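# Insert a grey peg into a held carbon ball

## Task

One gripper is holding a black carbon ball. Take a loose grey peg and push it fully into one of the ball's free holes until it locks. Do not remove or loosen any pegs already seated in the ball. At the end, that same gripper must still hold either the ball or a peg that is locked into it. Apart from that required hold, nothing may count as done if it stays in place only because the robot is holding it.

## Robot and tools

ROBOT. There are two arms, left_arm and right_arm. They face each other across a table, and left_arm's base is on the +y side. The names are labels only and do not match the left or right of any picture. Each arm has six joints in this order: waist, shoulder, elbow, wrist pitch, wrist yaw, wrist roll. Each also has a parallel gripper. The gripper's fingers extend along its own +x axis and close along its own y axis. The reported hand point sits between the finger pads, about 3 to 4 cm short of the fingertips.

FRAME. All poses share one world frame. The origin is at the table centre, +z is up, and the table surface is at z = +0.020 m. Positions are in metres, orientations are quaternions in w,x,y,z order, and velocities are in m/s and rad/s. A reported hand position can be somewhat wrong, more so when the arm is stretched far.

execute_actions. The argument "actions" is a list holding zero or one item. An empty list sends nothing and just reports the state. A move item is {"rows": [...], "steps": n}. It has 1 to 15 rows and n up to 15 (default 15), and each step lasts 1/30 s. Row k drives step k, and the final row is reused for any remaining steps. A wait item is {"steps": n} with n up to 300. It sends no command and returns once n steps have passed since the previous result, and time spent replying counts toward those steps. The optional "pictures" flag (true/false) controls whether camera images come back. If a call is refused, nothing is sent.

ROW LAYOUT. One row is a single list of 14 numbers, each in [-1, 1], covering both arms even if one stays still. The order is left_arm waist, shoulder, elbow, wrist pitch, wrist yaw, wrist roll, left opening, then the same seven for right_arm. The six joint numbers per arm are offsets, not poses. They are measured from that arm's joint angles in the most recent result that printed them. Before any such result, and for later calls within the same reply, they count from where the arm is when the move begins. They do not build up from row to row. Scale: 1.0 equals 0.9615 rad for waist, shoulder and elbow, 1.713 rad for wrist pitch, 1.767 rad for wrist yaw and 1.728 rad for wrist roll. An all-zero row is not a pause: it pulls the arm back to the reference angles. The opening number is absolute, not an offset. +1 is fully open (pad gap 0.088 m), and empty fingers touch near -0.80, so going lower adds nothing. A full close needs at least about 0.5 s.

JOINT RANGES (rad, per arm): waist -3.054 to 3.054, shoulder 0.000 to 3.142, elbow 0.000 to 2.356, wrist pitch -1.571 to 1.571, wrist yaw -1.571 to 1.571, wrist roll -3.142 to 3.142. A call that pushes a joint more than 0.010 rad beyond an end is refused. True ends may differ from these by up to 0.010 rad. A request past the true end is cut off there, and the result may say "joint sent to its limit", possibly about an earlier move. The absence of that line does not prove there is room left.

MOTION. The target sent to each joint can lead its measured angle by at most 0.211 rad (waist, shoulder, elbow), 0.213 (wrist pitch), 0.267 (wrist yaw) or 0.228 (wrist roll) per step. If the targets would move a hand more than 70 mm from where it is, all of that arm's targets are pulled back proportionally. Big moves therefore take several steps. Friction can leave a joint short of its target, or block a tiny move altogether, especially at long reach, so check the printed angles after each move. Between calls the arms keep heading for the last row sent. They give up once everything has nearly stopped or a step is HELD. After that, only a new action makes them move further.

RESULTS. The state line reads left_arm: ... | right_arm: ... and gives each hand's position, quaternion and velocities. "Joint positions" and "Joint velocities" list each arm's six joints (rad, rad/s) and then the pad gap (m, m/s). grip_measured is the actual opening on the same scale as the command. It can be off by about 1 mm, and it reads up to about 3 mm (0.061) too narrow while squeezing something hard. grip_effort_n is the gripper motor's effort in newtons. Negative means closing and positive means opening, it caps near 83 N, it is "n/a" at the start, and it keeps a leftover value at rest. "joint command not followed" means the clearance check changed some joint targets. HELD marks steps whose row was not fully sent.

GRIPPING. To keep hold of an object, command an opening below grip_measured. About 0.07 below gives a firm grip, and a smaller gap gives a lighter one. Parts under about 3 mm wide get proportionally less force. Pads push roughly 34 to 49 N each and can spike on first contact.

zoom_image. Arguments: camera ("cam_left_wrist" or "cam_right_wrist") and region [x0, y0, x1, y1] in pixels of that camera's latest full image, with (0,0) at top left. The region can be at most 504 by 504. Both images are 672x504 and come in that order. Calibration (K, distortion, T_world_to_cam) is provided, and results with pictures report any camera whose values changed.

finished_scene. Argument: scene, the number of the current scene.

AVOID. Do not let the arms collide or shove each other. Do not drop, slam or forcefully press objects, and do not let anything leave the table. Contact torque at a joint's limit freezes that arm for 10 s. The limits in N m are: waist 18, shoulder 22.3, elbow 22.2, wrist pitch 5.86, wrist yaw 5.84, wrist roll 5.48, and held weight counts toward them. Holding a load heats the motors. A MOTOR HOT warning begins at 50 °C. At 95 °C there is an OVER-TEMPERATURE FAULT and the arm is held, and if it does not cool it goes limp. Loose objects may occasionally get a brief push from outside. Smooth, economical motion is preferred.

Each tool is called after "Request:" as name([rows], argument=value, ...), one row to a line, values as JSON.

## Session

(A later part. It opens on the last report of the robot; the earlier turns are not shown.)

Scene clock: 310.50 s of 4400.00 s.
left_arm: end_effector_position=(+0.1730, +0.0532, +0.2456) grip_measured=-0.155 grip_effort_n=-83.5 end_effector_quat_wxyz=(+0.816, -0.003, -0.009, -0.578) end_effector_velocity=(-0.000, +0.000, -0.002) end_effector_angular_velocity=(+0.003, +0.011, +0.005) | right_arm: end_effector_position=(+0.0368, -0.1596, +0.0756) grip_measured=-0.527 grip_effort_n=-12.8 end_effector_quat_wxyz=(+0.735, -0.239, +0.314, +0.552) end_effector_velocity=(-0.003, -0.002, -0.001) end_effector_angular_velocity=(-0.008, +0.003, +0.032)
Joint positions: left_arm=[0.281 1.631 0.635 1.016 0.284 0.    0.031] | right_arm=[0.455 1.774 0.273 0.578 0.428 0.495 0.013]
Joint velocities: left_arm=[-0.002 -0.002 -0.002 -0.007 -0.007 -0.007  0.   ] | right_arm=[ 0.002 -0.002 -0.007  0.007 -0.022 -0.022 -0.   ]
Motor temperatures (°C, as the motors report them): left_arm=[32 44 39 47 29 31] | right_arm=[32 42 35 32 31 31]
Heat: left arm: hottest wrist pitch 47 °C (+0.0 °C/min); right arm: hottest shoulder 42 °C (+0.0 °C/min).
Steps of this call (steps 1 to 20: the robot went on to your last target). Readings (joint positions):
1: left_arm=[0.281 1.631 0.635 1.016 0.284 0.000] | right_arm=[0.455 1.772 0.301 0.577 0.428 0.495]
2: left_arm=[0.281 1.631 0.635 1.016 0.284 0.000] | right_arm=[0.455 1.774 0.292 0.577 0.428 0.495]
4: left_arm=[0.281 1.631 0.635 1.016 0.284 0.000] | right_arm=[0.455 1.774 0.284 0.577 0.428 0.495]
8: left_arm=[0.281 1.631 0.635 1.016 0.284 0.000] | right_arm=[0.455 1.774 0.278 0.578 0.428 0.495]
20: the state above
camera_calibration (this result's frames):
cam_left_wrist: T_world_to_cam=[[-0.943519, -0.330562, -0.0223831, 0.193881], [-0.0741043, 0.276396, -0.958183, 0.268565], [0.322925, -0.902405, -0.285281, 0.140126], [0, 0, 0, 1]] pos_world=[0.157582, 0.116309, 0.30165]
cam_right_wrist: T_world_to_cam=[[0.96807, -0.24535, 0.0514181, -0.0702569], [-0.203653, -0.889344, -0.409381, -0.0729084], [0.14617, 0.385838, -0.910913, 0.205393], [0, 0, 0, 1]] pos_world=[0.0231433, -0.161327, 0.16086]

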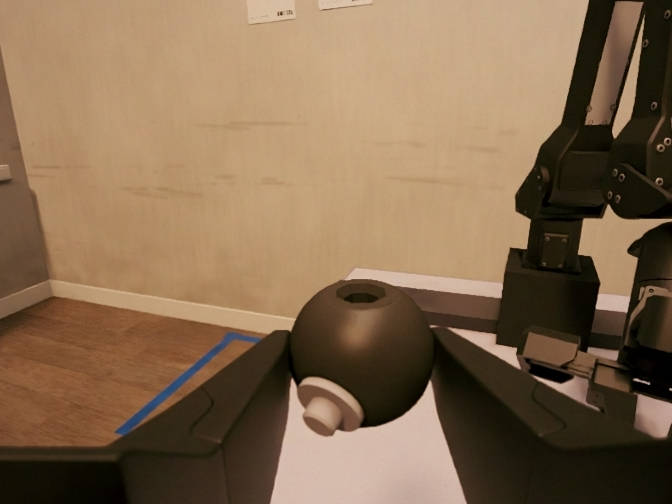

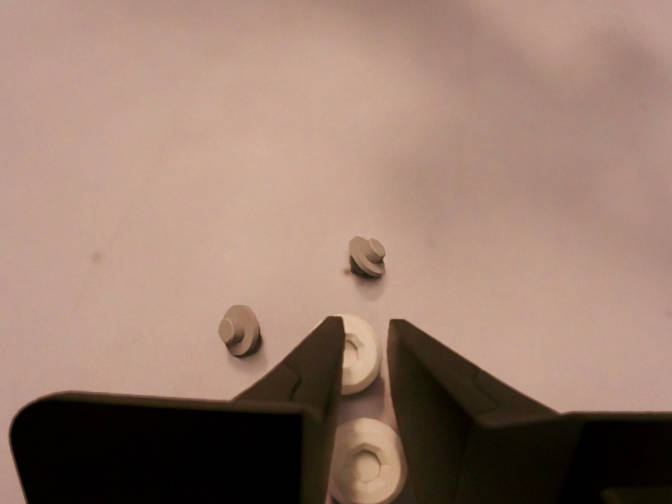

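Request:
execute_actions([
  {"rows": [[0,0,0,0,0,0,-0.23, 0,0,0.04,0,0,0,-0.53],[0,0,0,0,0,0,-0.23, 0,0,0.09,-0.02,0,0.02,-0.53],[0,0,0,0,0,0,-0.23, -0.02,0,0.15,-0.05,-0.02,0.05,-0.53],[0,0,0,0,0,0,-0.23, -0.04,0,0.21,-0.08,-0.04,0.08,-0.53],[0,0,0,0,0,0,-0.23, -0.06,0,0.27,-0.11,-0.06,0.11,-0.53],[0,0,0,0,0,0,-0.23, -0.09,0.02,0.33,-0.14,-0.08,0.14,-0.53],[0,0,0,0,0,0,-0.23, -0.12,0.04,0.39,-0.17,-0.10,0.17,-0.53],[0,0,0,0,0,0,-0.23, -0.15,0.06,0.45,-0.20,-0.12,0.20,-0.53],[0,0,0,0,0,0,-0.23, -0.18,0.08,0.51,-0.23,-0.14,0.23,-0.53],[0,0,0,0,0,0,-0.23, -0.21,0.10,0.57,-0.26,-0.16,0.26,-0.53],[0,0,0,0,0,0,-0.23, -0.24,0.12,0.63,-0.29,-0.18,0.29,-0.53],[0,0,0,0,0,0,-0.23, -0.27,0.14,0.69,-0.32,-0.20,0.32,-0.53],[0,0,0,0,0,0,-0.23, -0.30,0.16,0.75,-0.35,-0.22,0.35,-0.53],[0,0,0,0,0,0,-0.23, -0.32,0.18,0.81,-0.38,-0.244,0.38,-0.53],[0,0,0,0,0,0,-0.23, -0.334,0.261,0.879,-0.727,-0.244,0.493,-0.53]], "steps": 15},
], pictures=false)

Request:
execute_actions([
  {"steps": 35},
])

Request:
zoom_image(camera="cam_right_wrist", region=[290, 240, 450, 380])

Scene clock: 371.03 s of 4400.00 s.
left_arm: end_effector_position=(+0.1730, +0.0532, +0.2456) grip_measured=-0.155 grip_effort_n=-83.5 end_effector_quat_wxyz=(+0.816, -0.003, -0.009, -0.578) end_effector_velocity=(-0.000, +0.000, -0.005) end_effector_angular_velocity=(+0.015, +0.020, +0.005) | right_arm: end_effector_position=(+0.0414, -0.0384, +0.1070) grip_measured=-0.527 grip_effort_n=-12.8 end_effector_quat_wxyz=(+0.715, -0.018, +0.573, +0.400) end_effector_velocity=(+0.152, +0.211, -0.040) end_effector_angular_velocity=(-0.707, +1.376, -1.603)
Joint positions: left_arm=[0.281 1.631 0.635 1.016 0.284 0.    0.031] | right_arm=[0.211 1.901 0.861 0.048 0.088 1.035 0.013]
Joint velocities: left_arm=[-0.002 -0.002 -0.002 -0.022 -0.007 -0.007  0.   ] | right_arm=[-0.711  0.799  1.463 -1.341 -0.725  1.546 -0.   ]
Motor temperatures (°C, as the motors report them): left_arm=[32 44 39 47 29 31] | right_arm=[32 38 34 33 31 31]
Heat: left arm: hottest wrist pitch 47 °C (+0.0 °C/min); right arm: hottest shoulder 38 °C (-4.1 °C/min).
Steps of this call (steps 1 to 15: the robot went on to your last target; steps 16 to 280: nothing new was sent; then 50.70 s passed at rest; steps 281 to 295: all 15 steps of this action). Readings (joint positions):
281: left_arm=[0.281 1.631 0.635 1.016 0.284 0.000] | right_arm=[0.455 1.774 0.274 0.578 0.428 0.495]
282: left_arm=[0.281 1.631 0.635 1.016 0.284 0.000] | right_arm=[0.455 1.774 0.284 0.570 0.428 0.499]
284: left_arm=[0.281 1.631 0.635 1.016 0.284 0.000] | right_arm=[0.447 1.774 0.333 0.524 0.408 0.541]
288: left_arm=[0.281 1.631 0.635 1.016 0.284 0.000] | right_arm=[0.389 1.786 0.519 0.383 0.310 0.694]
295: the state above

Scene clock: 372.20 s of 4400.00 s.
left_arm: end_effector_position=(+0.1730, +0.0532, +0.2456) grip_measured=-0.155 grip_effort_n=-83.5 end_effector_quat_wxyz=(+0.816, -0.003, -0.009, -0.578) end_effector_velocity=(-0.002, -0.000, -0.009) end_effector_angular_velocity=(+0.023, +0.025, -0.010) | right_arm: end_effector_position=(+0.0605, -0.1060, +0.0852) grip_measured=-0.527 grip_effort_n=-12.8 end_effector_quat_wxyz=(+0.700, -0.095, +0.701, +0.097) end_effector_velocity=(+0.002, -0.009, +0.000) end_effector_angular_velocity=(-0.037, +0.006, +0.000)
Joint positions: left_arm=[0.281 1.631 0.635 1.016 0.284 0.    0.031] | right_arm=[ 0.137  2.013  1.108 -0.664 -0.001  1.342  0.013]
Joint velocities: left_arm=[-0.002  0.002 -0.007 -0.022  0.007 -0.007 -0.   ] | right_arm=[-0.007 -0.002 -0.002 -0.037 -0.007 -0.007 -0.   ]
Motor temperatures (°C, as the motors report them): left_arm=[32 44 39 47 29 31] | right_arm=[32 39 34 33 31 31]
Heat: left arm: hottest wrist pitch 47 °C (+0.0 °C/min); right arm: hottest shoulder 39 °C (-3.0 °C/min).
Steps of this call (steps 1 to 35: the robot went on to your last target). Readings (joint positions):
1: left_arm=[0.281 1.631 0.635 1.016 0.284 0.000] | right_arm=[0.190 1.926 0.911 0.001 0.068 1.087]
2: left_arm=[0.281 1.631 0.635 1.016 0.284 0.000] | right_arm=[0.173 1.950 0.959 -0.049 0.052 1.140]
4: left_arm=[0.281 1.631 0.635 1.016 0.284 0.000] | right_arm=[0.153 1.981 1.027 -0.144 0.031 1.225]
8: left_arm=[0.281 1.631 0.635 1.016 0.284 0.000] | right_arm=[0.142 1.997 1.086 -0.338 0.010 1.302]
35: the state above
camera_calibration (this result's frames):
cam_left_wrist: T_world_to_cam=[[-0.943519, -0.330562, -0.0223831, 0.193881], [-0.0741043, 0.276396, -0.958183, 0.268565], [0.322925, -0.902405, -0.285281, 0.140126], [0, 0, 0, 1]] pos_world=[0.157582, 0.116309, 0.30165]
cam_right_wrist: T_world_to_cam=[[0.322506, -0.946522, 0.00930049, -0.112187], [-0.894438, -0.301514, 0.330257, 0.0246061], [-0.309791, -0.114829, -0.943845, 0.167343], [0, 0, 0, 1]] pos_world=[0.110031, -0.0795523, 0.150863]

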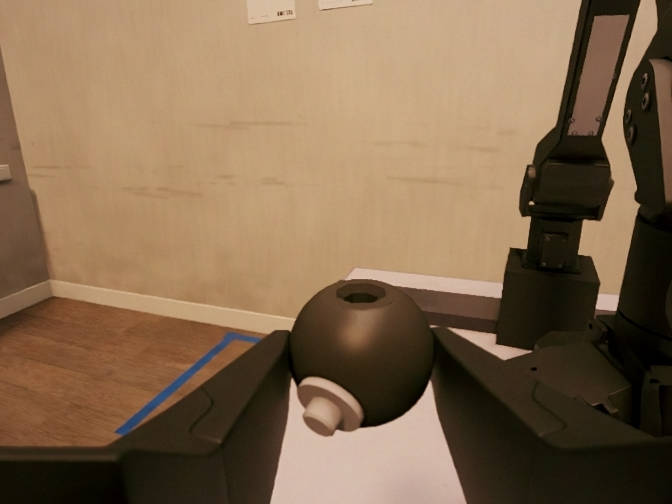

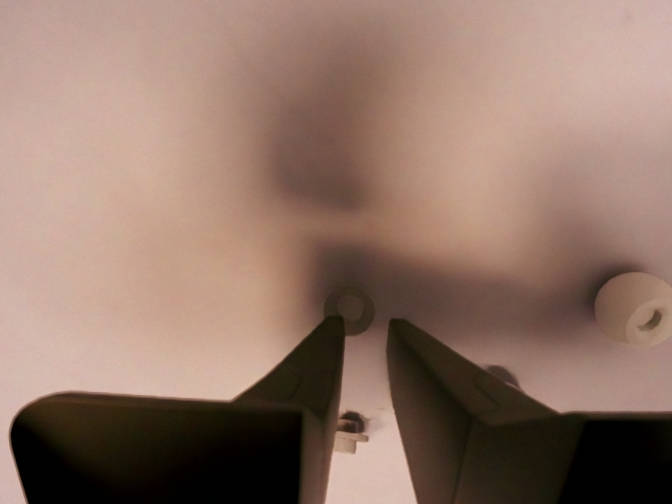

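Region (290, 240, 450, 380) of cam_right_wrist's 672x504 image, scaled by 3.150, with more detail than that image has; it fills the top 441 rows of this view, and the rest is white.

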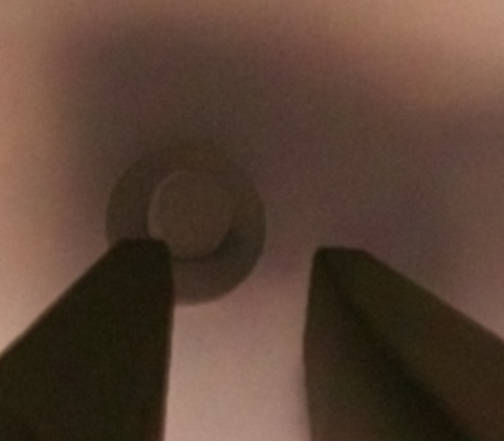

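Request:
execute_actions([
  {"rows": [[0,0,0,0,0,0,-0.23, 0,0.018,0,0.008,0,0,-0.53],[0,0,0,0,0,0,-0.23, 0,0.028,0,0.014,0,0,-0.53],[0,0,0,0,0,0,-0.23, 0,0.038,0,0.019,0,0,-0.53],[0,0,0,0,0,0,-0.23, 0,0.048,0,0.023,0,0,-0.53],[0,0,0,0,0,0,-0.23, 0,0.057,0,0.026,0,0,-0.53]], "steps": 15},
], pictures=false)

Request:
execute_actions([
  {"steps": 10},
])

Request:
zoom_image(camera="cam_right_wrist", region=[290, 260, 450, 400])

Scene clock: 394.93 s of 4400.00 s.
left_arm: end_effector_position=(+0.1730, +0.0532, +0.2456) grip_measured=-0.155 grip_effort_n=-83.5 end_effector_quat_wxyz=(+0.816, -0.003, -0.009, -0.578) end_effector_velocity=(-0.000, +0.000, -0.002) end_effector_angular_velocity=(+0.003, +0.011, +0.005) | right_arm: end_effector_position=(+0.0604, -0.1027, +0.0728) grip_measured=-0.527 grip_effort_n=-12.3 end_effector_quat_wxyz=(+0.700, -0.095, +0.701, +0.097) end_effector_velocity=(-0.000, +0.001, +0.000) end_effector_angular_velocity=(+0.007, +0.008, +0.005)
Joint positions: left_arm=[0.281 1.631 0.635 1.016 0.284 0.    0.031] | right_arm=[ 0.137  2.053  1.108 -0.623 -0.001  1.342  0.013]
Joint velocities: left_arm=[-0.002 -0.002 -0.002 -0.007 -0.007 -0.007 -0.   ] | right_arm=[-0.002 -0.002 -0.002  0.007 -0.007 -0.007 -0.   ]
Motor temperatures (°C, as the motors report them): left_arm=[32 44 40 47 29 31] | right_arm=[32 40 36 31 31 31]
Heat: left arm: hottest wrist pitch 47 °C (+0.0 °C/min); right arm: hottest shoulder 40 °C (+0.0 °C/min).
Steps of this call (steps 1 to 15: the robot went on to your last target; steps 16 to 90: nothing new was sent; then 19.23 s passed at rest; steps 91 to 105: all 15 steps of this action). Readings (joint positions):
91: left_arm=[0.281 1.631 0.635 1.016 0.284 0.000] | right_arm=[0.137 2.014 1.108 -0.664 -0.001 1.342]
92: left_arm=[0.281 1.631 0.635 1.016 0.284 0.000] | right_arm=[0.137 2.015 1.108 -0.662 -0.001 1.342]
94: left_arm=[0.281 1.631 0.635 1.016 0.284 0.000] | right_arm=[0.137 2.023 1.108 -0.647 -0.001 1.342]
98: left_arm=[0.281 1.631 0.635 1.016 0.284 0.000] | right_arm=[0.137 2.046 1.108 -0.632 -0.001 1.342]
105: the state above

Scene clock: 395.27 s of 4400.00 s.
left_arm: end_effector_position=(+0.1730, +0.0532, +0.2456) grip_measured=-0.155 grip_effort_n=-83.5 end_effector_quat_wxyz=(+0.816, -0.003, -0.009, -0.578) end_effector_velocity=(+0.002, +0.001, -0.001) end_effector_angular_velocity=(+0.003, +0.012, +0.019) | right_arm: end_effector_position=(+0.0604, -0.1027, +0.0724) grip_measured=-0.527 grip_effort_n=-12.3 end_effector_quat_wxyz=(+0.700, -0.095, +0.701, +0.097) end_effector_velocity=(-0.001, -0.002, +0.000) end_effector_angular_velocity=(-0.008, +0.022, +0.000)
Joint positions: left_arm=[0.281 1.631 0.635 1.016 0.284 0.    0.031] | right_arm=[ 0.137  2.054  1.108 -0.622 -0.001  1.342  0.013]
Joint velocities: left_arm=[-0.002 -0.002 -0.002 -0.007 -0.022 -0.007 -0.   ] | right_arm=[-0.007 -0.002 -0.002 -0.007 -0.022 -0.007 -0.   ]
Motor temperatures (°C, as the motors report them): left_arm=[32 44 40 47 29 31] | right_arm=[32 40 36 31 31 31]
Heat: left arm: hottest wrist pitch 47 °C (+0.0 °C/min); right arm: hottest shoulder 40 °C (+0.0 °C/min).
Steps of this call (steps 1 to 10: the robot went on to your last target). Readings (joint positions):
1: left_arm=[0.281 1.631 0.635 1.016 0.284 0.000] | right_arm=[0.137 2.053 1.108 -0.623 -0.001 1.342]
2: left_arm=[0.281 1.631 0.635 1.016 0.284 0.000] | right_arm=[0.137 2.053 1.108 -0.623 -0.001 1.342]
4: left_arm=[0.281 1.631 0.635 1.016 0.284 0.000] | right_arm=[0.137 2.054 1.108 -0.623 -0.001 1.342]
8: left_arm=[0.281 1.631 0.635 1.016 0.284 0.000] | right_arm=[0.137 2.054 1.108 -0.622 -0.001 1.342]
10: the state above
camera_calibration (this result's frames):
cam_left_wrist: T_world_to_cam=[[-0.943519, -0.330562, -0.0223831, 0.193881], [-0.0741043, 0.276396, -0.958183, 0.268565], [0.322925, -0.902405, -0.285281, 0.140126], [0, 0, 0, 1]] pos_world=[0.157582, 0.116309, 0.30165]
cam_right_wrist: T_world_to_cam=[[0.322506, -0.946529, 0.00856821, -0.108854], [-0.894427, -0.301766, 0.330057, 0.029678], [-0.309823, -0.114109, -0.943922, 0.155694], [0, 0, 0, 1]] pos_world=[0.109888, -0.0763116, 0.1381]

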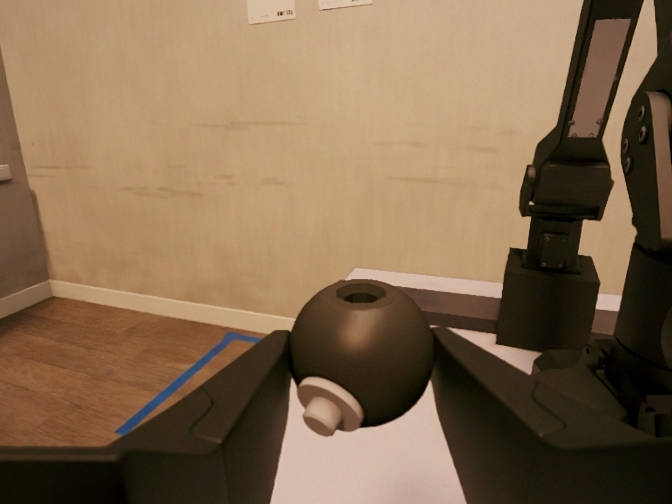

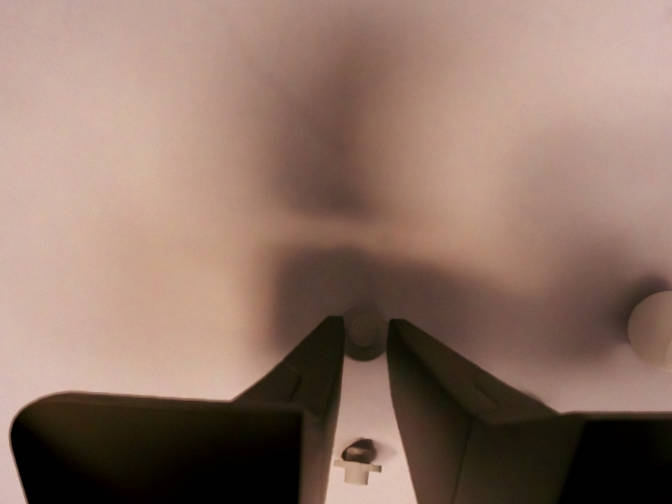

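Region (290, 260, 450, 400) of cam_right_wrist's 672x504 image, scaled by 3.150, with more detail than that image has; it fills the top 441 rows of this view, and the rest is white.

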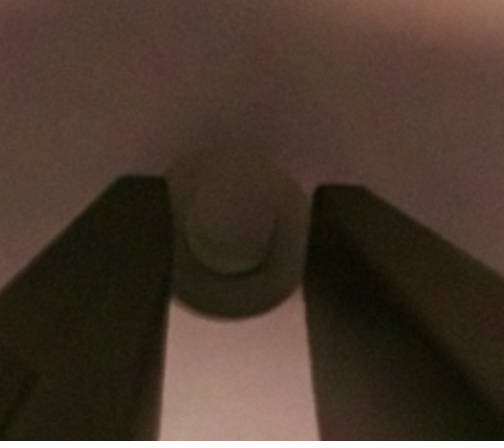

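Request:
execute_actions([
  {"rows": [[0,0,0,0,0,0,-0.23, 0,0.016,-0.013,0.004,0,0,-0.53],[0,0,0,0,0,0,-0.23, 0,0.021,-0.015,0.008,0,0,-0.53],[0,0,0,0,0,0,-0.23, 0,0.026,-0.018,0.012,0,0,-0.53],[0,0,0,0,0,0,-0.23, 0,0.031,-0.02,0.016,0,0,-0.53],[0,0,0,0,0,0,-0.23, 0,0.035,-0.022,0.019,0,0,-0.53],[0,0,0,0,0,0,-0.23, 0,0.0385,-0.0235,0.0216,0,0,-0.53]], "steps": 15},
], pictures=false)

Request:
execute_actions([
  {"steps": 10},
])

Request:
zoom_image(camera="cam_right_wrist", region=[290, 260, 450, 400])

Scene clock: 423.90 s of 4400.00 s.
left_arm: end_effector_position=(+0.1730, +0.0532, +0.2456) grip_measured=-0.155 grip_effort_n=-83.5 end_effector_quat_wxyz=(+0.816, -0.003, -0.009, -0.578) end_effector_velocity=(+0.002, +0.001, -0.001) end_effector_angular_velocity=(+0.003, +0.012, +0.019) | right_arm: end_effector_position=(+0.0608, -0.1021, +0.0646) grip_measured=-0.527 grip_effort_n=-12.3 end_effector_quat_wxyz=(+0.701, -0.093, +0.700, +0.098) end_effector_velocity=(-0.000, -0.005, -0.002) end_effector_angular_velocity=(-0.017, +0.007, -0.010)
Joint positions: left_arm=[0.281 1.631 0.635 1.016 0.284 0.    0.031] | right_arm=[ 0.137  2.073  1.099 -0.59   0.001  1.342  0.013]
Joint velocities: left_arm=[-0.002 -0.002 -0.002 -0.007 -0.022 -0.007  0.   ] | right_arm=[-0.002  0.002 -0.007 -0.007 -0.007  0.007 -0.   ]
Motor temperatures (°C, as the motors report them): left_arm=[32 44 40 47 29 31] | right_arm=[32 40 35 30 31 31]
Heat: left arm: hottest wrist pitch 47 °C (+0.0 °C/min); right arm: hottest shoulder 40 °C (+1.0 °C/min).
Steps of this call (steps 1 to 15: the robot went on to your last target; steps 16 to 90: nothing new was sent; then 25.13 s passed at rest; steps 91 to 105: all 15 steps of this action). Readings (joint positions):
91: left_arm=[0.281 1.631 0.635 1.016 0.284 0.000] | right_arm=[0.137 2.054 1.108 -0.622 -0.001 1.342]
92: left_arm=[0.281 1.631 0.635 1.016 0.284 0.000] | right_arm=[0.137 2.055 1.108 -0.620 -0.001 1.342]
94: left_arm=[0.281 1.631 0.635 1.016 0.284 0.000] | right_arm=[0.137 2.059 1.108 -0.611 -0.001 1.342]
98: left_arm=[0.281 1.631 0.635 1.016 0.284 0.000] | right_arm=[0.137 2.071 1.101 -0.596 -0.001 1.342]
105: the state above

Scene clock: 424.23 s of 4400.00 s.
left_arm: end_effector_position=(+0.1730, +0.0532, +0.2456) grip_measured=-0.155 grip_effort_n=-83.5 end_effector_quat_wxyz=(+0.816, -0.003, -0.009, -0.578) end_effector_velocity=(-0.002, -0.001, -0.003) end_effector_angular_velocity=(+0.011, +0.017, -0.000) | right_arm: end_effector_position=(+0.0608, -0.1021, +0.0645) grip_measured=-0.527 grip_effort_n=-12.8 end_effector_quat_wxyz=(+0.701, -0.093, +0.700, +0.098) end_effector_velocity=(-0.003, +0.000, +0.003) end_effector_angular_velocity=(+0.001, +0.022, +0.005)
Joint positions: left_arm=[0.281 1.631 0.635 1.016 0.284 0.    0.031] | right_arm=[ 0.137  2.073  1.098 -0.589  0.001  1.342  0.013]
Joint velocities: left_arm=[-0.007 -0.002  0.002 -0.022 -0.007 -0.007 -0.   ] | right_arm=[-0.002 -0.007  0.002 -0.007 -0.022 -0.007 -0.   ]
Motor temperatures (°C, as the motors report them): left_arm=[32 44 40 47 29 31] | right_arm=[32 40 35 30 31 31]
Heat: left arm: hottest wrist pitch 47 °C (+0.0 °C/min); right arm: hottest shoulder 40 °C (+1.0 °C/min).
Steps of this call (steps 1 to 10: the robot went on to your last target). Readings (joint positions):
1: left_arm=[0.281 1.631 0.635 1.016 0.284 0.000] | right_arm=[0.137 2.073 1.099 -0.590 0.001 1.342]
2: left_arm=[0.281 1.631 0.635 1.016 0.284 0.000] | right_arm=[0.137 2.073 1.098 -0.589 0.001 1.342]
4: left_arm=[0.281 1.631 0.635 1.016 0.284 0.000] | right_arm=[0.137 2.073 1.098 -0.589 0.001 1.342]
8: left_arm=[0.281 1.631 0.635 1.016 0.284 0.000] | right_arm=[0.137 2.073 1.098 -0.589 0.001 1.342]
10: the state above
camera_calibration (this result's frames):
cam_left_wrist: T_world_to_cam=[[-0.943519, -0.330562, -0.0223831, 0.193881], [-0.0741043, 0.276396, -0.958183, 0.268565], [0.322925, -0.902405, -0.285281, 0.140126], [0, 0, 0, 1]] pos_world=[0.157582, 0.116309, 0.30165]
cam_right_wrist: T_world_to_cam=[[0.322124, -0.946686, 0.0047095, -0.108058], [-0.895105, -0.302946, 0.327124, 0.0329242], [-0.308257, -0.10959, -0.94497, 0.148887], [0, 0, 0, 1]] pos_world=[0.110174, -0.0760064, 0.130432]

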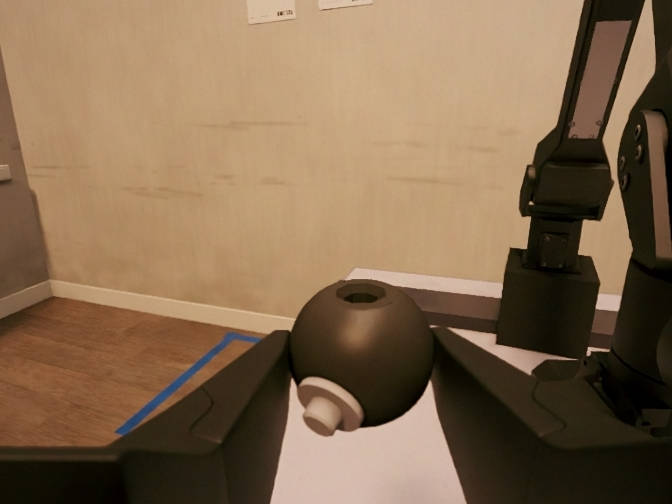

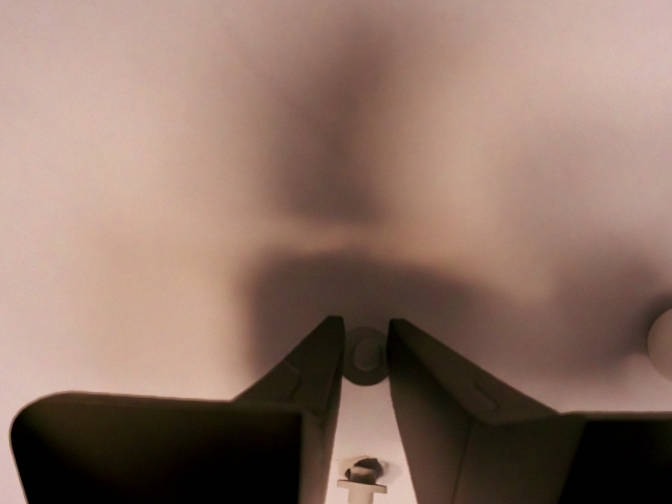

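Region (290, 260, 450, 400) of cam_right_wrist's 672x504 image, scaled by 3.150, with more detail than that image has; it fills the top 441 rows of this view, and the rest is white.

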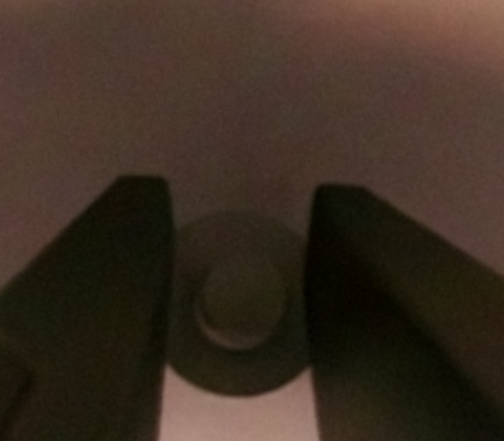

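Request:
execute_actions([
  {"rows": [[0,0,0,0,0,0,-0.23, 0,-0.015,0,-0.003,0,0,-0.53],[0,0,0,0,0,0,-0.23, 0,-0.022,0,-0.005,0,0,-0.53],[0,0,0,0,0,0,-0.23, 0,-0.022,0,-0.0065,0,0,-0.53],[0,0,0,0,0,0,-0.23, 0,-0.022,0,-0.0065,0,0,-0.53],[0,0,0,0,0,0,-0.23, 0,-0.022,0,-0.0065,0,0,-0.53],[0,0,0,0,0,0,-0.23, 0,-0.022,0,-0.0065,0,0,-0.53],[0,0,0,0,0,0,-0.23, 0.006,-0.022,0,-0.0065,0,0,-0.53],[0,0,0,0,0,0,-0.23, 0.01,-0.022,0,-0.0065,0,0,-0.53],[0,0,0,0,0,0,-0.23, 0.0135,-0.022,0,-0.0065,0,0,-0.53]], "steps": 15},
], pictures=false)

Request:
execute_actions([
  {"steps": 10},
])

Request:
zoom_image(camera="cam_right_wrist", region=[290, 260, 450, 400])

Scene clock: 445.60 s of 4400.00 s.
left_arm: end_effector_position=(+0.1730, +0.0532, +0.2456) grip_measured=-0.155 grip_effort_n=-83.5 end_effector_quat_wxyz=(+0.816, -0.003, -0.009, -0.578) end_effector_velocity=(+0.002, +0.001, -0.005) end_effector_angular_velocity=(+0.015, +0.020, +0.010) | right_arm: end_effector_position=(+0.0577, -0.1025, +0.0675) grip_measured=-0.527 grip_effort_n=-12.8 end_effector_quat_wxyz=(+0.701, -0.096, +0.700, +0.102) end_effector_velocity=(-0.005, -0.011, -0.001) end_effector_angular_velocity=(-0.042, +0.005, +0.020)
Joint positions: left_arm=[0.281 1.631 0.635 1.016 0.284 0.    0.031] | right_arm=[ 0.146  2.063  1.098 -0.597  0.001  1.342  0.013]
Joint velocities: left_arm=[ 0.002 -0.002 -0.002 -0.022 -0.007 -0.007 -0.   ] | right_arm=[ 0.012 -0.002 -0.007 -0.037 -0.007 -0.007  0.   ]
Motor temperatures (°C, as the motors report them): left_arm=[32 44 40 47 29 31] | right_arm=[32 41 35 30 31 31]
Heat: left arm: hottest wrist pitch 47 °C (+0.0 °C/min); right arm: hottest shoulder 41 °C (+2.0 °C/min).
Steps of this call (steps 1 to 15: the robot went on to your last target; steps 16 to 90: nothing new was sent; then 17.87 s passed at rest; steps 91 to 105: all 15 steps of this action). Readings (joint positions):
91: left_arm=[0.281 1.631 0.635 1.016 0.284 0.000] | right_arm=[0.137 2.073 1.098 -0.589 0.001 1.342]
92: left_arm=[0.281 1.631 0.635 1.016 0.284 0.000] | right_arm=[0.137 2.073 1.098 -0.589 0.001 1.342]
94: left_arm=[0.281 1.631 0.635 1.016 0.284 0.000] | right_arm=[0.137 2.071 1.098 -0.590 0.001 1.342]
98: left_arm=[0.281 1.631 0.635 1.016 0.284 0.000] | right_arm=[0.137 2.068 1.098 -0.595 0.001 1.342]
105: the state above

Scene clock: 445.93 s of 4400.00 s.
left_arm: end_effector_position=(+0.1730, +0.0532, +0.2456) grip_measured=-0.155 grip_effort_n=-83.5 end_effector_quat_wxyz=(+0.816, -0.003, -0.009, -0.578) end_effector_velocity=(-0.000, +0.000, -0.002) end_effector_angular_velocity=(+0.008, -0.003, +0.005) | right_arm: end_effector_position=(+0.0576, -0.1026, +0.0675) grip_measured=-0.527 grip_effort_n=-12.8 end_effector_quat_wxyz=(+0.701, -0.096, +0.700, +0.102) end_effector_velocity=(-0.000, -0.002, +0.000) end_effector_angular_velocity=(-0.008, +0.007, +0.005)
Joint positions: left_arm=[0.281 1.631 0.635 1.016 0.284 0.    0.031] | right_arm=[ 0.147  2.063  1.098 -0.597  0.001  1.342  0.013]
Joint velocities: left_arm=[-0.002 -0.002 -0.002 -0.007 -0.007  0.007 -0.   ] | right_arm=[-0.002 -0.002 -0.002 -0.007 -0.007 -0.007 -0.   ]
Motor temperatures (°C, as the motors report them): left_arm=[32 44 40 47 29 31] | right_arm=[32 41 35 30 31 31]
Heat: left arm: hottest wrist pitch 47 °C (+0.0 °C/min); right arm: hottest shoulder 41 °C (+2.0 °C/min).
Steps of this call (steps 1 to 10: the robot went on to your last target). Readings (joint positions):
1: left_arm=[0.281 1.631 0.635 1.016 0.284 0.000] | right_arm=[0.147 2.063 1.098 -0.597 0.001 1.342]
2: left_arm=[0.281 1.631 0.635 1.016 0.284 0.000] | right_arm=[0.147 2.063 1.098 -0.597 0.001 1.342]
4: left_arm=[0.281 1.631 0.635 1.016 0.284 0.000] | right_arm=[0.147 2.063 1.098 -0.597 0.001 1.342]
8: left_arm=[0.281 1.631 0.635 1.016 0.284 0.000] | right_arm=[0.147 2.063 1.098 -0.597 0.001 1.342]
10: the state above
camera_calibration (this result's frames):
cam_left_wrist: T_world_to_cam=[[-0.943519, -0.330562, -0.0223831, 0.193881], [-0.0741043, 0.276396, -0.958183, 0.268565], [0.322925, -0.902405, -0.285281, 0.140126], [0, 0, 0, 1]] pos_world=[0.157582, 0.116309, 0.30165]
cam_right_wrist: T_world_to_cam=[[0.331138, -0.943575, 0.00361104, -0.107658], [-0.892156, -0.311842, 0.326822, 0.0278799], [-0.307255, -0.111445, -0.945079, 0.150441], [0, 0, 0, 1]] pos_world=[0.106747, -0.0761238, 0.133456]

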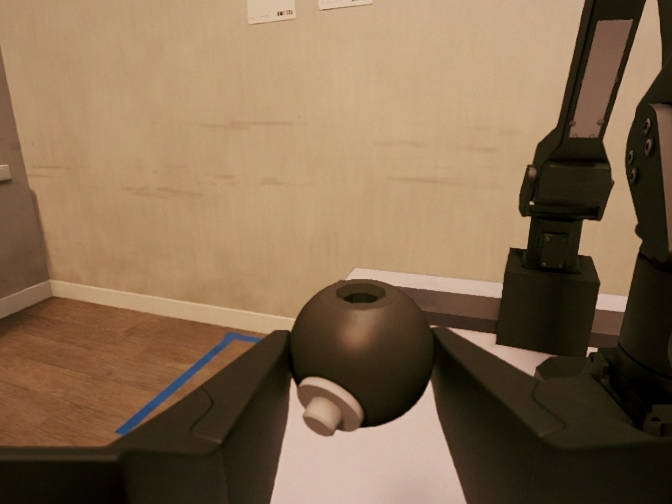

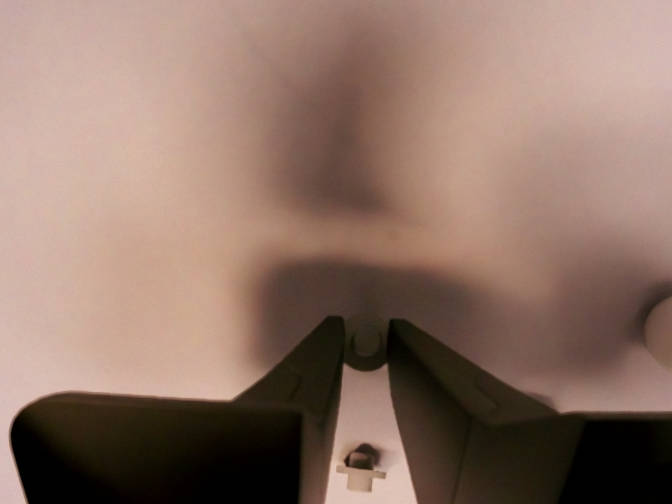

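Region (290, 260, 450, 400) of cam_right_wrist's 672x504 image, scaled by 3.150, with more detail than that image has; it fills the top 441 rows of this view, and the rest is white.

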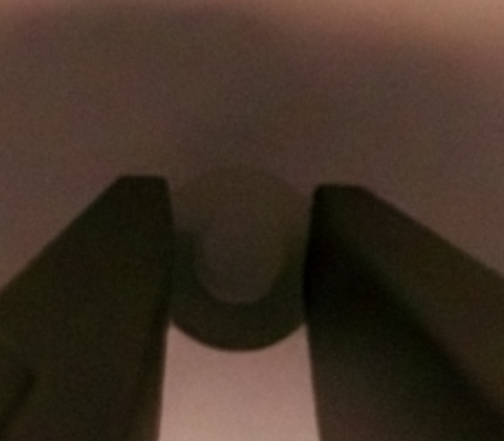

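Request:
execute_actions([
  {"rows": [[0,0,0,0,0,0,-0.23, 0,0,0,0,0,0,-0.56],[0,0,0,0,0,0,-0.23, 0,0,0,0,0,0,-0.59],[0,0,0,0,0,0,-0.23, 0,0,0,0,0,0,-0.61],[0,0,0,0,0,0,-0.23, 0,0,0,0,0,0,-0.63],[0,0,0,0,0,0,-0.23, 0,0,0,0,0,0,-0.65],[0,0,0,0,0,0,-0.23, 0,0,0,0,0,0,-0.67],[0,0,0,0,0,0,-0.23, 0,0,0,0,0,0,-0.69],[0,0,0,0,0,0,-0.23, 0,0,0,0,0,0,-0.71],[0,0,0,0,0,0,-0.23, 0,0,0,0,0,0,-0.73],[0,0,0,0,0,0,-0.23, 0,0,0,0,0,0,-0.75],[0,0,0,0,0,0,-0.23, 0,0,0,0,0,0,-0.77]], "steps": 15},
], pictures=false)

Request:
execute_actions([
  {"steps": 10},
])

Request:
zoom_image(camera="cam_right_wrist", region=[290, 260, 450, 400])

Scene clock: 464.57 s of 4400.00 s.
left_arm: end_effector_position=(+0.1730, +0.0532, +0.2456) grip_measured=-0.155 grip_effort_n=-83.5 end_effector_quat_wxyz=(+0.816, -0.003, -0.009, -0.578) end_effector_velocity=(+0.000, -0.000, +0.000) end_effector_angular_velocity=(-0.005, +0.022, +0.004) | right_arm: end_effector_position=(+0.0574, -0.1026, +0.0675) grip_measured=-0.704 grip_effort_n=-83.5 end_effector_quat_wxyz=(+0.701, -0.096, +0.700, +0.102) end_effector_velocity=(-0.003, +0.002, +0.002) end_effector_angular_velocity=(+0.011, +0.023, -0.010)
Joint positions: left_arm=[0.281 1.631 0.635 1.016 0.284 0.    0.031] | right_arm=[ 0.147  2.063  1.098 -0.597  0.001  1.342  0.005]
Joint velocities: left_arm=[-0.002 -0.002  0.002 -0.007 -0.007 -0.022  0.   ] | right_arm=[-0.002 -0.007 -0.002  0.007 -0.022  0.007 -0.   ]
Motor temperatures (°C, as the motors report them): left_arm=[32 45 40 47 29 31] | right_arm=[32 43 35 30 31 31]
Heat: left arm: hottest wrist pitch 47 °C (+0.0 °C/min); right arm: hottest shoulder 43 °C (+3.0 °C/min).
Steps of this call (steps 1 to 15: the robot went on to your last target; steps 16 to 90: nothing new was sent; then 15.13 s passed at rest; steps 91 to 105: all 15 steps of this action). Readings (joint positions):
91: left_arm=[0.281 1.631 0.635 1.016 0.284 0.000] | right_arm=[0.147 2.063 1.098 -0.597 0.001 1.342]
92: left_arm=[0.281 1.631 0.635 1.016 0.284 0.000] | right_arm=[0.147 2.063 1.098 -0.597 0.001 1.342]
94: left_arm=[0.281 1.631 0.635 1.016 0.284 0.000] | right_arm=[0.147 2.063 1.098 -0.597 0.001 1.342]
98: left_arm=[0.281 1.631 0.635 1.016 0.284 0.000] | right_arm=[0.147 2.063 1.098 -0.597 0.001 1.342]
105: the state above

Scene clock: 464.90 s of 4400.00 s.
left_arm: end_effector_position=(+0.1730, +0.0532, +0.2456) grip_measured=-0.155 grip_effort_n=-83.5 end_effector_quat_wxyz=(+0.816, -0.003, -0.009, -0.578) end_effector_velocity=(-0.001, +0.001, -0.003) end_effector_angular_velocity=(+0.007, +0.014, +0.005) | right_arm: end_effector_position=(+0.0574, -0.1026, +0.0675) grip_measured=-0.704 grip_effort_n=-83.5 end_effector_quat_wxyz=(+0.701, -0.096, +0.700, +0.102) end_effector_velocity=(-0.000, +0.001, +0.000) end_effector_angular_velocity=(+0.007, +0.008, +0.020)
Joint positions: left_arm=[0.281 1.631 0.635 1.016 0.284 0.    0.031] | right_arm=[ 0.147  2.063  1.098 -0.597  0.001  1.342  0.005]
Joint velocities: left_arm=[-0.002 -0.002 -0.007 -0.007 -0.007 -0.007  0.   ] | right_arm=[-0.002 -0.002 -0.002  0.007 -0.007 -0.022 -0.   ]
Motor temperatures (°C, as the motors report them): left_arm=[32 45 40 47 29 31] | right_arm=[32 43 35 30 31 31]
Heat: left arm: hottest wrist pitch 47 °C (+0.0 °C/min); right arm: hottest shoulder 43 °C (+3.0 °C/min).
Steps of this call (steps 1 to 10: the robot went on to your last target). Readings (joint positions):
1: left_arm=[0.281 1.631 0.635 1.016 0.284 0.000] | right_arm=[0.147 2.063 1.098 -0.597 0.001 1.342]
2: left_arm=[0.281 1.631 0.635 1.016 0.284 0.000] | right_arm=[0.147 2.063 1.098 -0.597 0.001 1.342]
4: left_arm=[0.281 1.631 0.635 1.016 0.284 0.000] | right_arm=[0.147 2.063 1.098 -0.597 0.001 1.342]
8: left_arm=[0.281 1.631 0.635 1.016 0.284 0.000] | right_arm=[0.147 2.063 1.098 -0.597 0.001 1.342]
10: the state above
camera_calibration (this result's frames):
cam_left_wrist: T_world_to_cam=[[-0.943519, -0.330562, -0.0223831, 0.193881], [-0.0741043, 0.276396, -0.958183, 0.268565], [0.322925, -0.902405, -0.285281, 0.140126], [0, 0, 0, 1]] pos_world=[0.157582, 0.116309, 0.30165]
cam_right_wrist: T_world_to_cam=[[0.331498, -0.943449, 0.00361104, -0.10763], [-0.892037, -0.312183, 0.326822, 0.027722], [-0.307212, -0.111562, -0.945079, 0.150386], [0, 0, 0, 1]] pos_world=[0.106609, -0.0761119, 0.133456]

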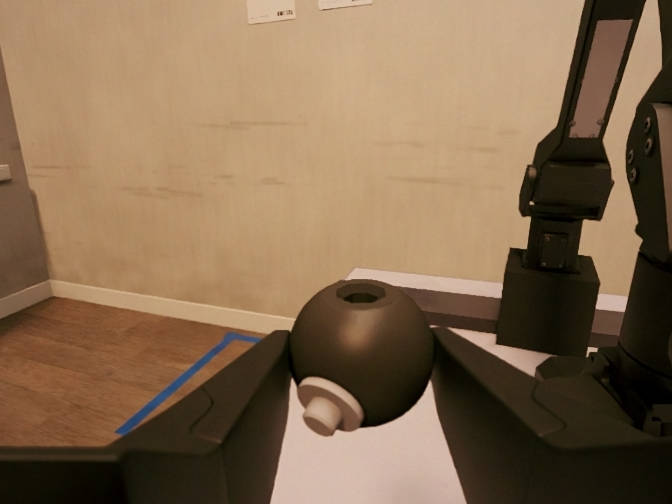

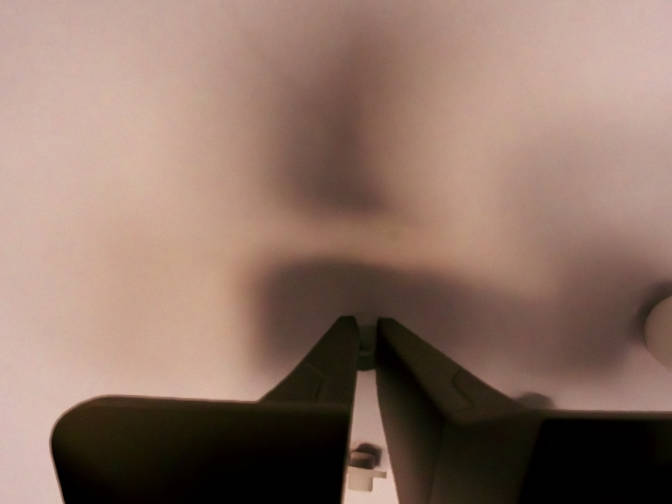

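Region (290, 260, 450, 400) of cam_right_wrist's 672x504 image, scaled by 3.150, with more detail than that image has; it fills the top 441 rows of this view, and the rest is white.

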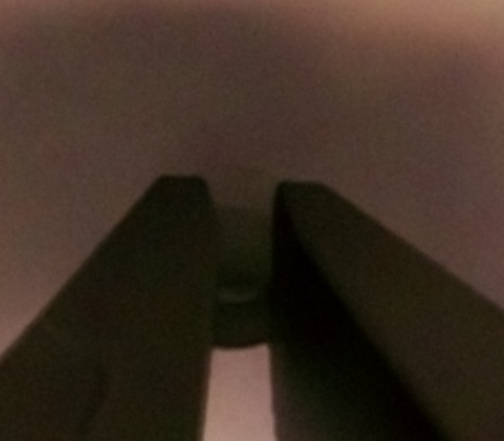

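Request:
execute_actions([
  {"rows": [[0,0,0,0,0,-0.02,-0.23, 0,-0.03,0.01,-0.015,0,0,-0.77],[0,0,0,0,0,-0.045,-0.23, 0,-0.06,0.025,-0.035,0,0,-0.77],[0,0,0,0,0,-0.07,-0.23, -0.01,-0.095,0.045,-0.06,0,0,-0.77],[0,0,0,0,0,-0.10,-0.23, -0.02,-0.13,0.065,-0.09,0,0.01,-0.77],[0,0,0,0,0,-0.13,-0.23, -0.03,-0.165,0.085,-0.12,0,0.02,-0.77],[0,0,0,0,0,-0.16,-0.23, -0.04,-0.20,0.105,-0.15,0,0.03,-0.77],[0,0,0,0,0,-0.19,-0.23, -0.05,-0.235,0.125,-0.18,0,0.04,-0.77],[0,0,0,0,0,-0.22,-0.23, -0.06,-0.27,0.145,-0.21,0,0.054,-0.77],[-0.01,0.02,0.006,0.008,0,-0.25,-0.23, -0.07,-0.305,0.165,-0.24,0,0.054,-0.77],[-0.025,0.05,0.015,0.02,0,-0.28,-0.23, -0.08,-0.34,0.185,-0.27,0,0.054,-0.77],[-0.045,0.09,0.026,0.036,0,-0.31,-0.23, -0.089,-0.37,0.205,-0.30,0,0.054,-0.77],[-0.065,0.13,0.038,0.052,0,-0.34,-0.23, -0.089,-0.395,0.225,-0.325,0,0.054,-0.77],[-0.085,0.17,0.05,0.068,0,-0.37,-0.23, -0.089,-0.41,0.245,-0.35,0,0.054,-0.77],[-0.105,0.21,0.061,0.084,0,-0.40,-0.23, -0.089,-0.42,0.263,-0.374,0,0.054,-0.77],[-0.26,0.522,0.151,0.2055,0,-0.436,-0.23, -0.089,-0.42,0.263,-0.374,0,0.054,-0.77]], "steps": 15},
], pictures=false)

Request:
execute_actions([
  {"steps": 35},
])

Scene clock: 517.23 s of 4400.00 s.
left_arm: end_effector_position=(+0.1574, +0.0256, +0.2350) grip_measured=-0.155 grip_effort_n=-83.5 end_effector_quat_wxyz=(+0.763, -0.231, +0.145, -0.586) end_effector_velocity=(-0.234, -0.296, -0.078) end_effector_angular_velocity=(-0.665, +0.925, -0.796) | right_arm: end_effector_position=(+0.0829, -0.1235, +0.2216) grip_measured=-0.704 grip_effort_n=-83.5 end_effector_quat_wxyz=(+0.707, -0.030, +0.704, +0.057) end_effector_velocity=(+0.019, -0.085, +0.292) end_effector_angular_velocity=(+0.159, +0.005, -0.107)
Joint positions: left_arm=[ 0.216  1.75   0.676  1.125  0.28  -0.565  0.031] | right_arm=[ 0.069  1.711  1.303 -1.124  0.001  1.424  0.005]
Joint velocities: left_arm=[-0.818  1.101  0.442  1.062 -0.081 -1.179 -0.   ] | right_arm=[-0.071 -0.628  0.447 -0.916 -0.007  0.037  0.   ]
Motor temperatures (°C, as the motors report them): left_arm=[32 45 40 48 29 31] | right_arm=[32 44 35 29 31 31]
Heat: left arm: hottest wrist pitch 48 °C (+1.0 °C/min); right arm: hottest shoulder 44 °C (+2.0 °C/min).
Steps of this call (steps 1 to 15: the robot went on to your last target; steps 16 to 90: nothing new was sent; then 48.83 s passed at rest; steps 91 to 105: all 15 steps of this action). Readings (joint positions):
91: left_arm=[0.281 1.631 0.635 1.016 0.284 -0.005] | right_arm=[0.147 2.062 1.098 -0.599 0.001 1.342]
92: left_arm=[0.281 1.631 0.635 1.016 0.284 -0.021] | right_arm=[0.147 2.057 1.100 -0.610 0.001 1.342]
94: left_arm=[0.281 1.631 0.635 1.016 0.284 -0.072] | right_arm=[0.145 2.034 1.108 -0.662 0.001 1.343]
98: left_arm=[0.281 1.631 0.635 1.016 0.284 -0.232] | right_arm=[0.122 1.928 1.165 -0.812 0.001 1.383]
105: the state above

Scene clock: 518.40 s of 4400.00 s.
left_arm: end_effector_position=(+0.0934, -0.0361, +0.1564) grip_measured=-0.155 grip_effort_n=-83.5 end_effector_quat_wxyz=(+0.685, -0.275, +0.238, -0.632) end_effector_velocity=(-0.001, +0.001, +0.000) end_effector_angular_velocity=(-0.002, -0.008, +0.005) | right_arm: end_effector_position=(+0.0840, -0.1393, +0.2424) grip_measured=-0.704 grip_effort_n=-83.5 end_effector_quat_wxyz=(+0.707, -0.037, +0.705, +0.042) end_effector_velocity=(-0.003, -0.005, +0.001) end_effector_angular_velocity=(-0.016, +0.022, +0.005)
Joint positions: left_arm=[ 0.035  2.116  0.773  1.366  0.285 -0.751  0.031] | right_arm=[ 0.064  1.669  1.339 -1.235  0.001  1.431  0.005]
Joint velocities: left_arm=[-0.002 -0.002 -0.007  0.007 -0.007  0.007 -0.   ] | right_arm=[-0.002 -0.007 -0.002 -0.022 -0.022 -0.007  0.   ]
Motor temperatures (°C, as the motors report them): left_arm=[32 45 40 48 29 31] | right_arm=[32 44 35 29 31 31]
Heat: left arm: hottest wrist pitch 48 °C (+1.0 °C/min); right arm: hottest shoulder 44 °C (+2.0 °C/min).
Steps of this call (steps 1 to 30: the robot went on to your last target; steps 31 to 35: nothing new was sent). Readings (joint positions):
1: left_arm=[0.185 1.790 0.693 1.166 0.280 -0.601] | right_arm=[0.068 1.694 1.316 -1.150 0.001 1.425]
2: left_arm=[0.151 1.832 0.711 1.212 0.280 -0.635] | right_arm=[0.067 1.681 1.325 -1.170 0.001 1.427]
4: left_arm=[0.091 1.917 0.746 1.284 0.284 -0.683] | right_arm=[0.066 1.670 1.335 -1.197 0.001 1.428]
8: left_arm=[0.042 2.058 0.765 1.328 0.285 -0.728] | right_arm=[0.066 1.669 1.336 -1.223 0.001 1.430]
35: the state above
All arms were judged still, so your last target was given up. Only a new action makes them travel on or press farther. Fingers that are still opening or closing keep moving.
camera_calibration (this result's frames):
cam_left_wrist: T_world_to_cam=[[-0.745297, -0.0515453, 0.664737, -0.0285765], [-0.656626, 0.229675, -0.718395, 0.217109], [-0.115644, -0.971901, -0.205023, 0.0857075], [0, 0, 0, 1]] pos_world=[0.131173, 0.0319615, 0.192538]
cam_right_wrist: T_world_to_cam=[[0.166598, -0.986009, 0.00559908, -0.144254], [-0.93181, -0.155579, 0.32791, 0.00770743], [-0.322451, -0.0598465, -0.944693, 0.328099], [0, 0, 0, 1]] pos_world=[0.13701, -0.121401, 0.308233]

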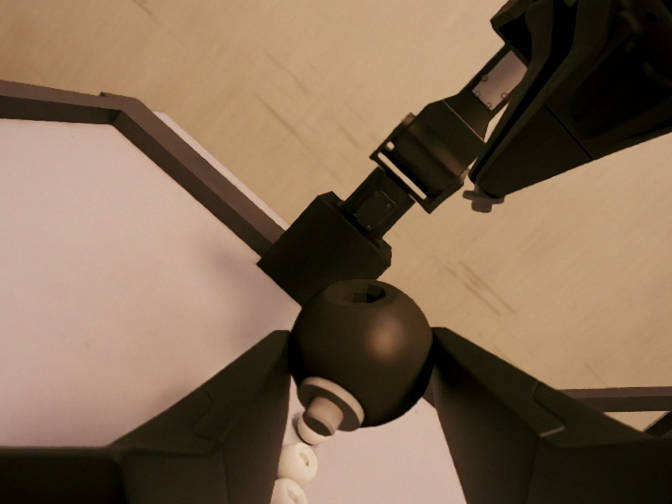

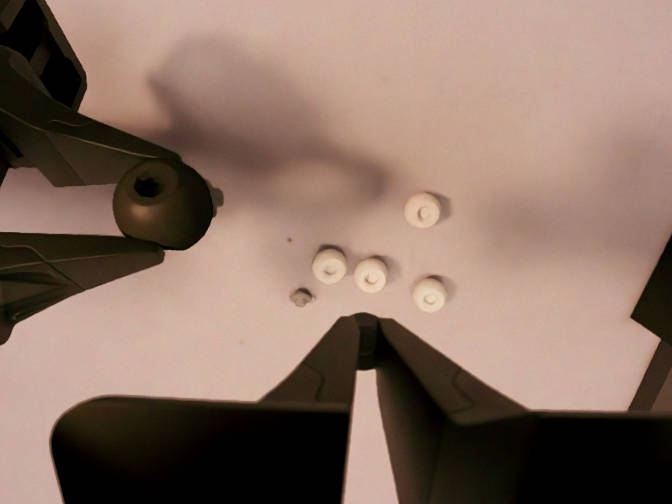

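Request:
zoom_image(camera="cam_left_wrist", region=[430, 150, 550, 240])

Region (430, 150, 550, 240) of cam_left_wrist's 672x504 image, scaled by 4.200, with more detail than that image has; it fills the top 378 rows of this view, and the rest is white.

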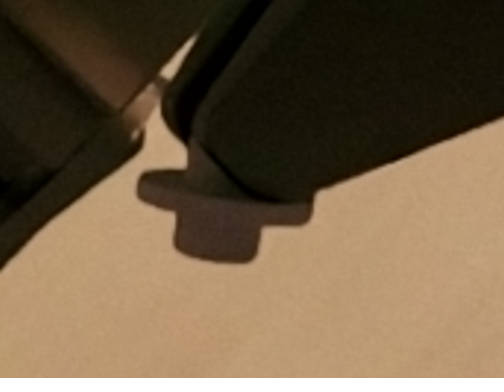

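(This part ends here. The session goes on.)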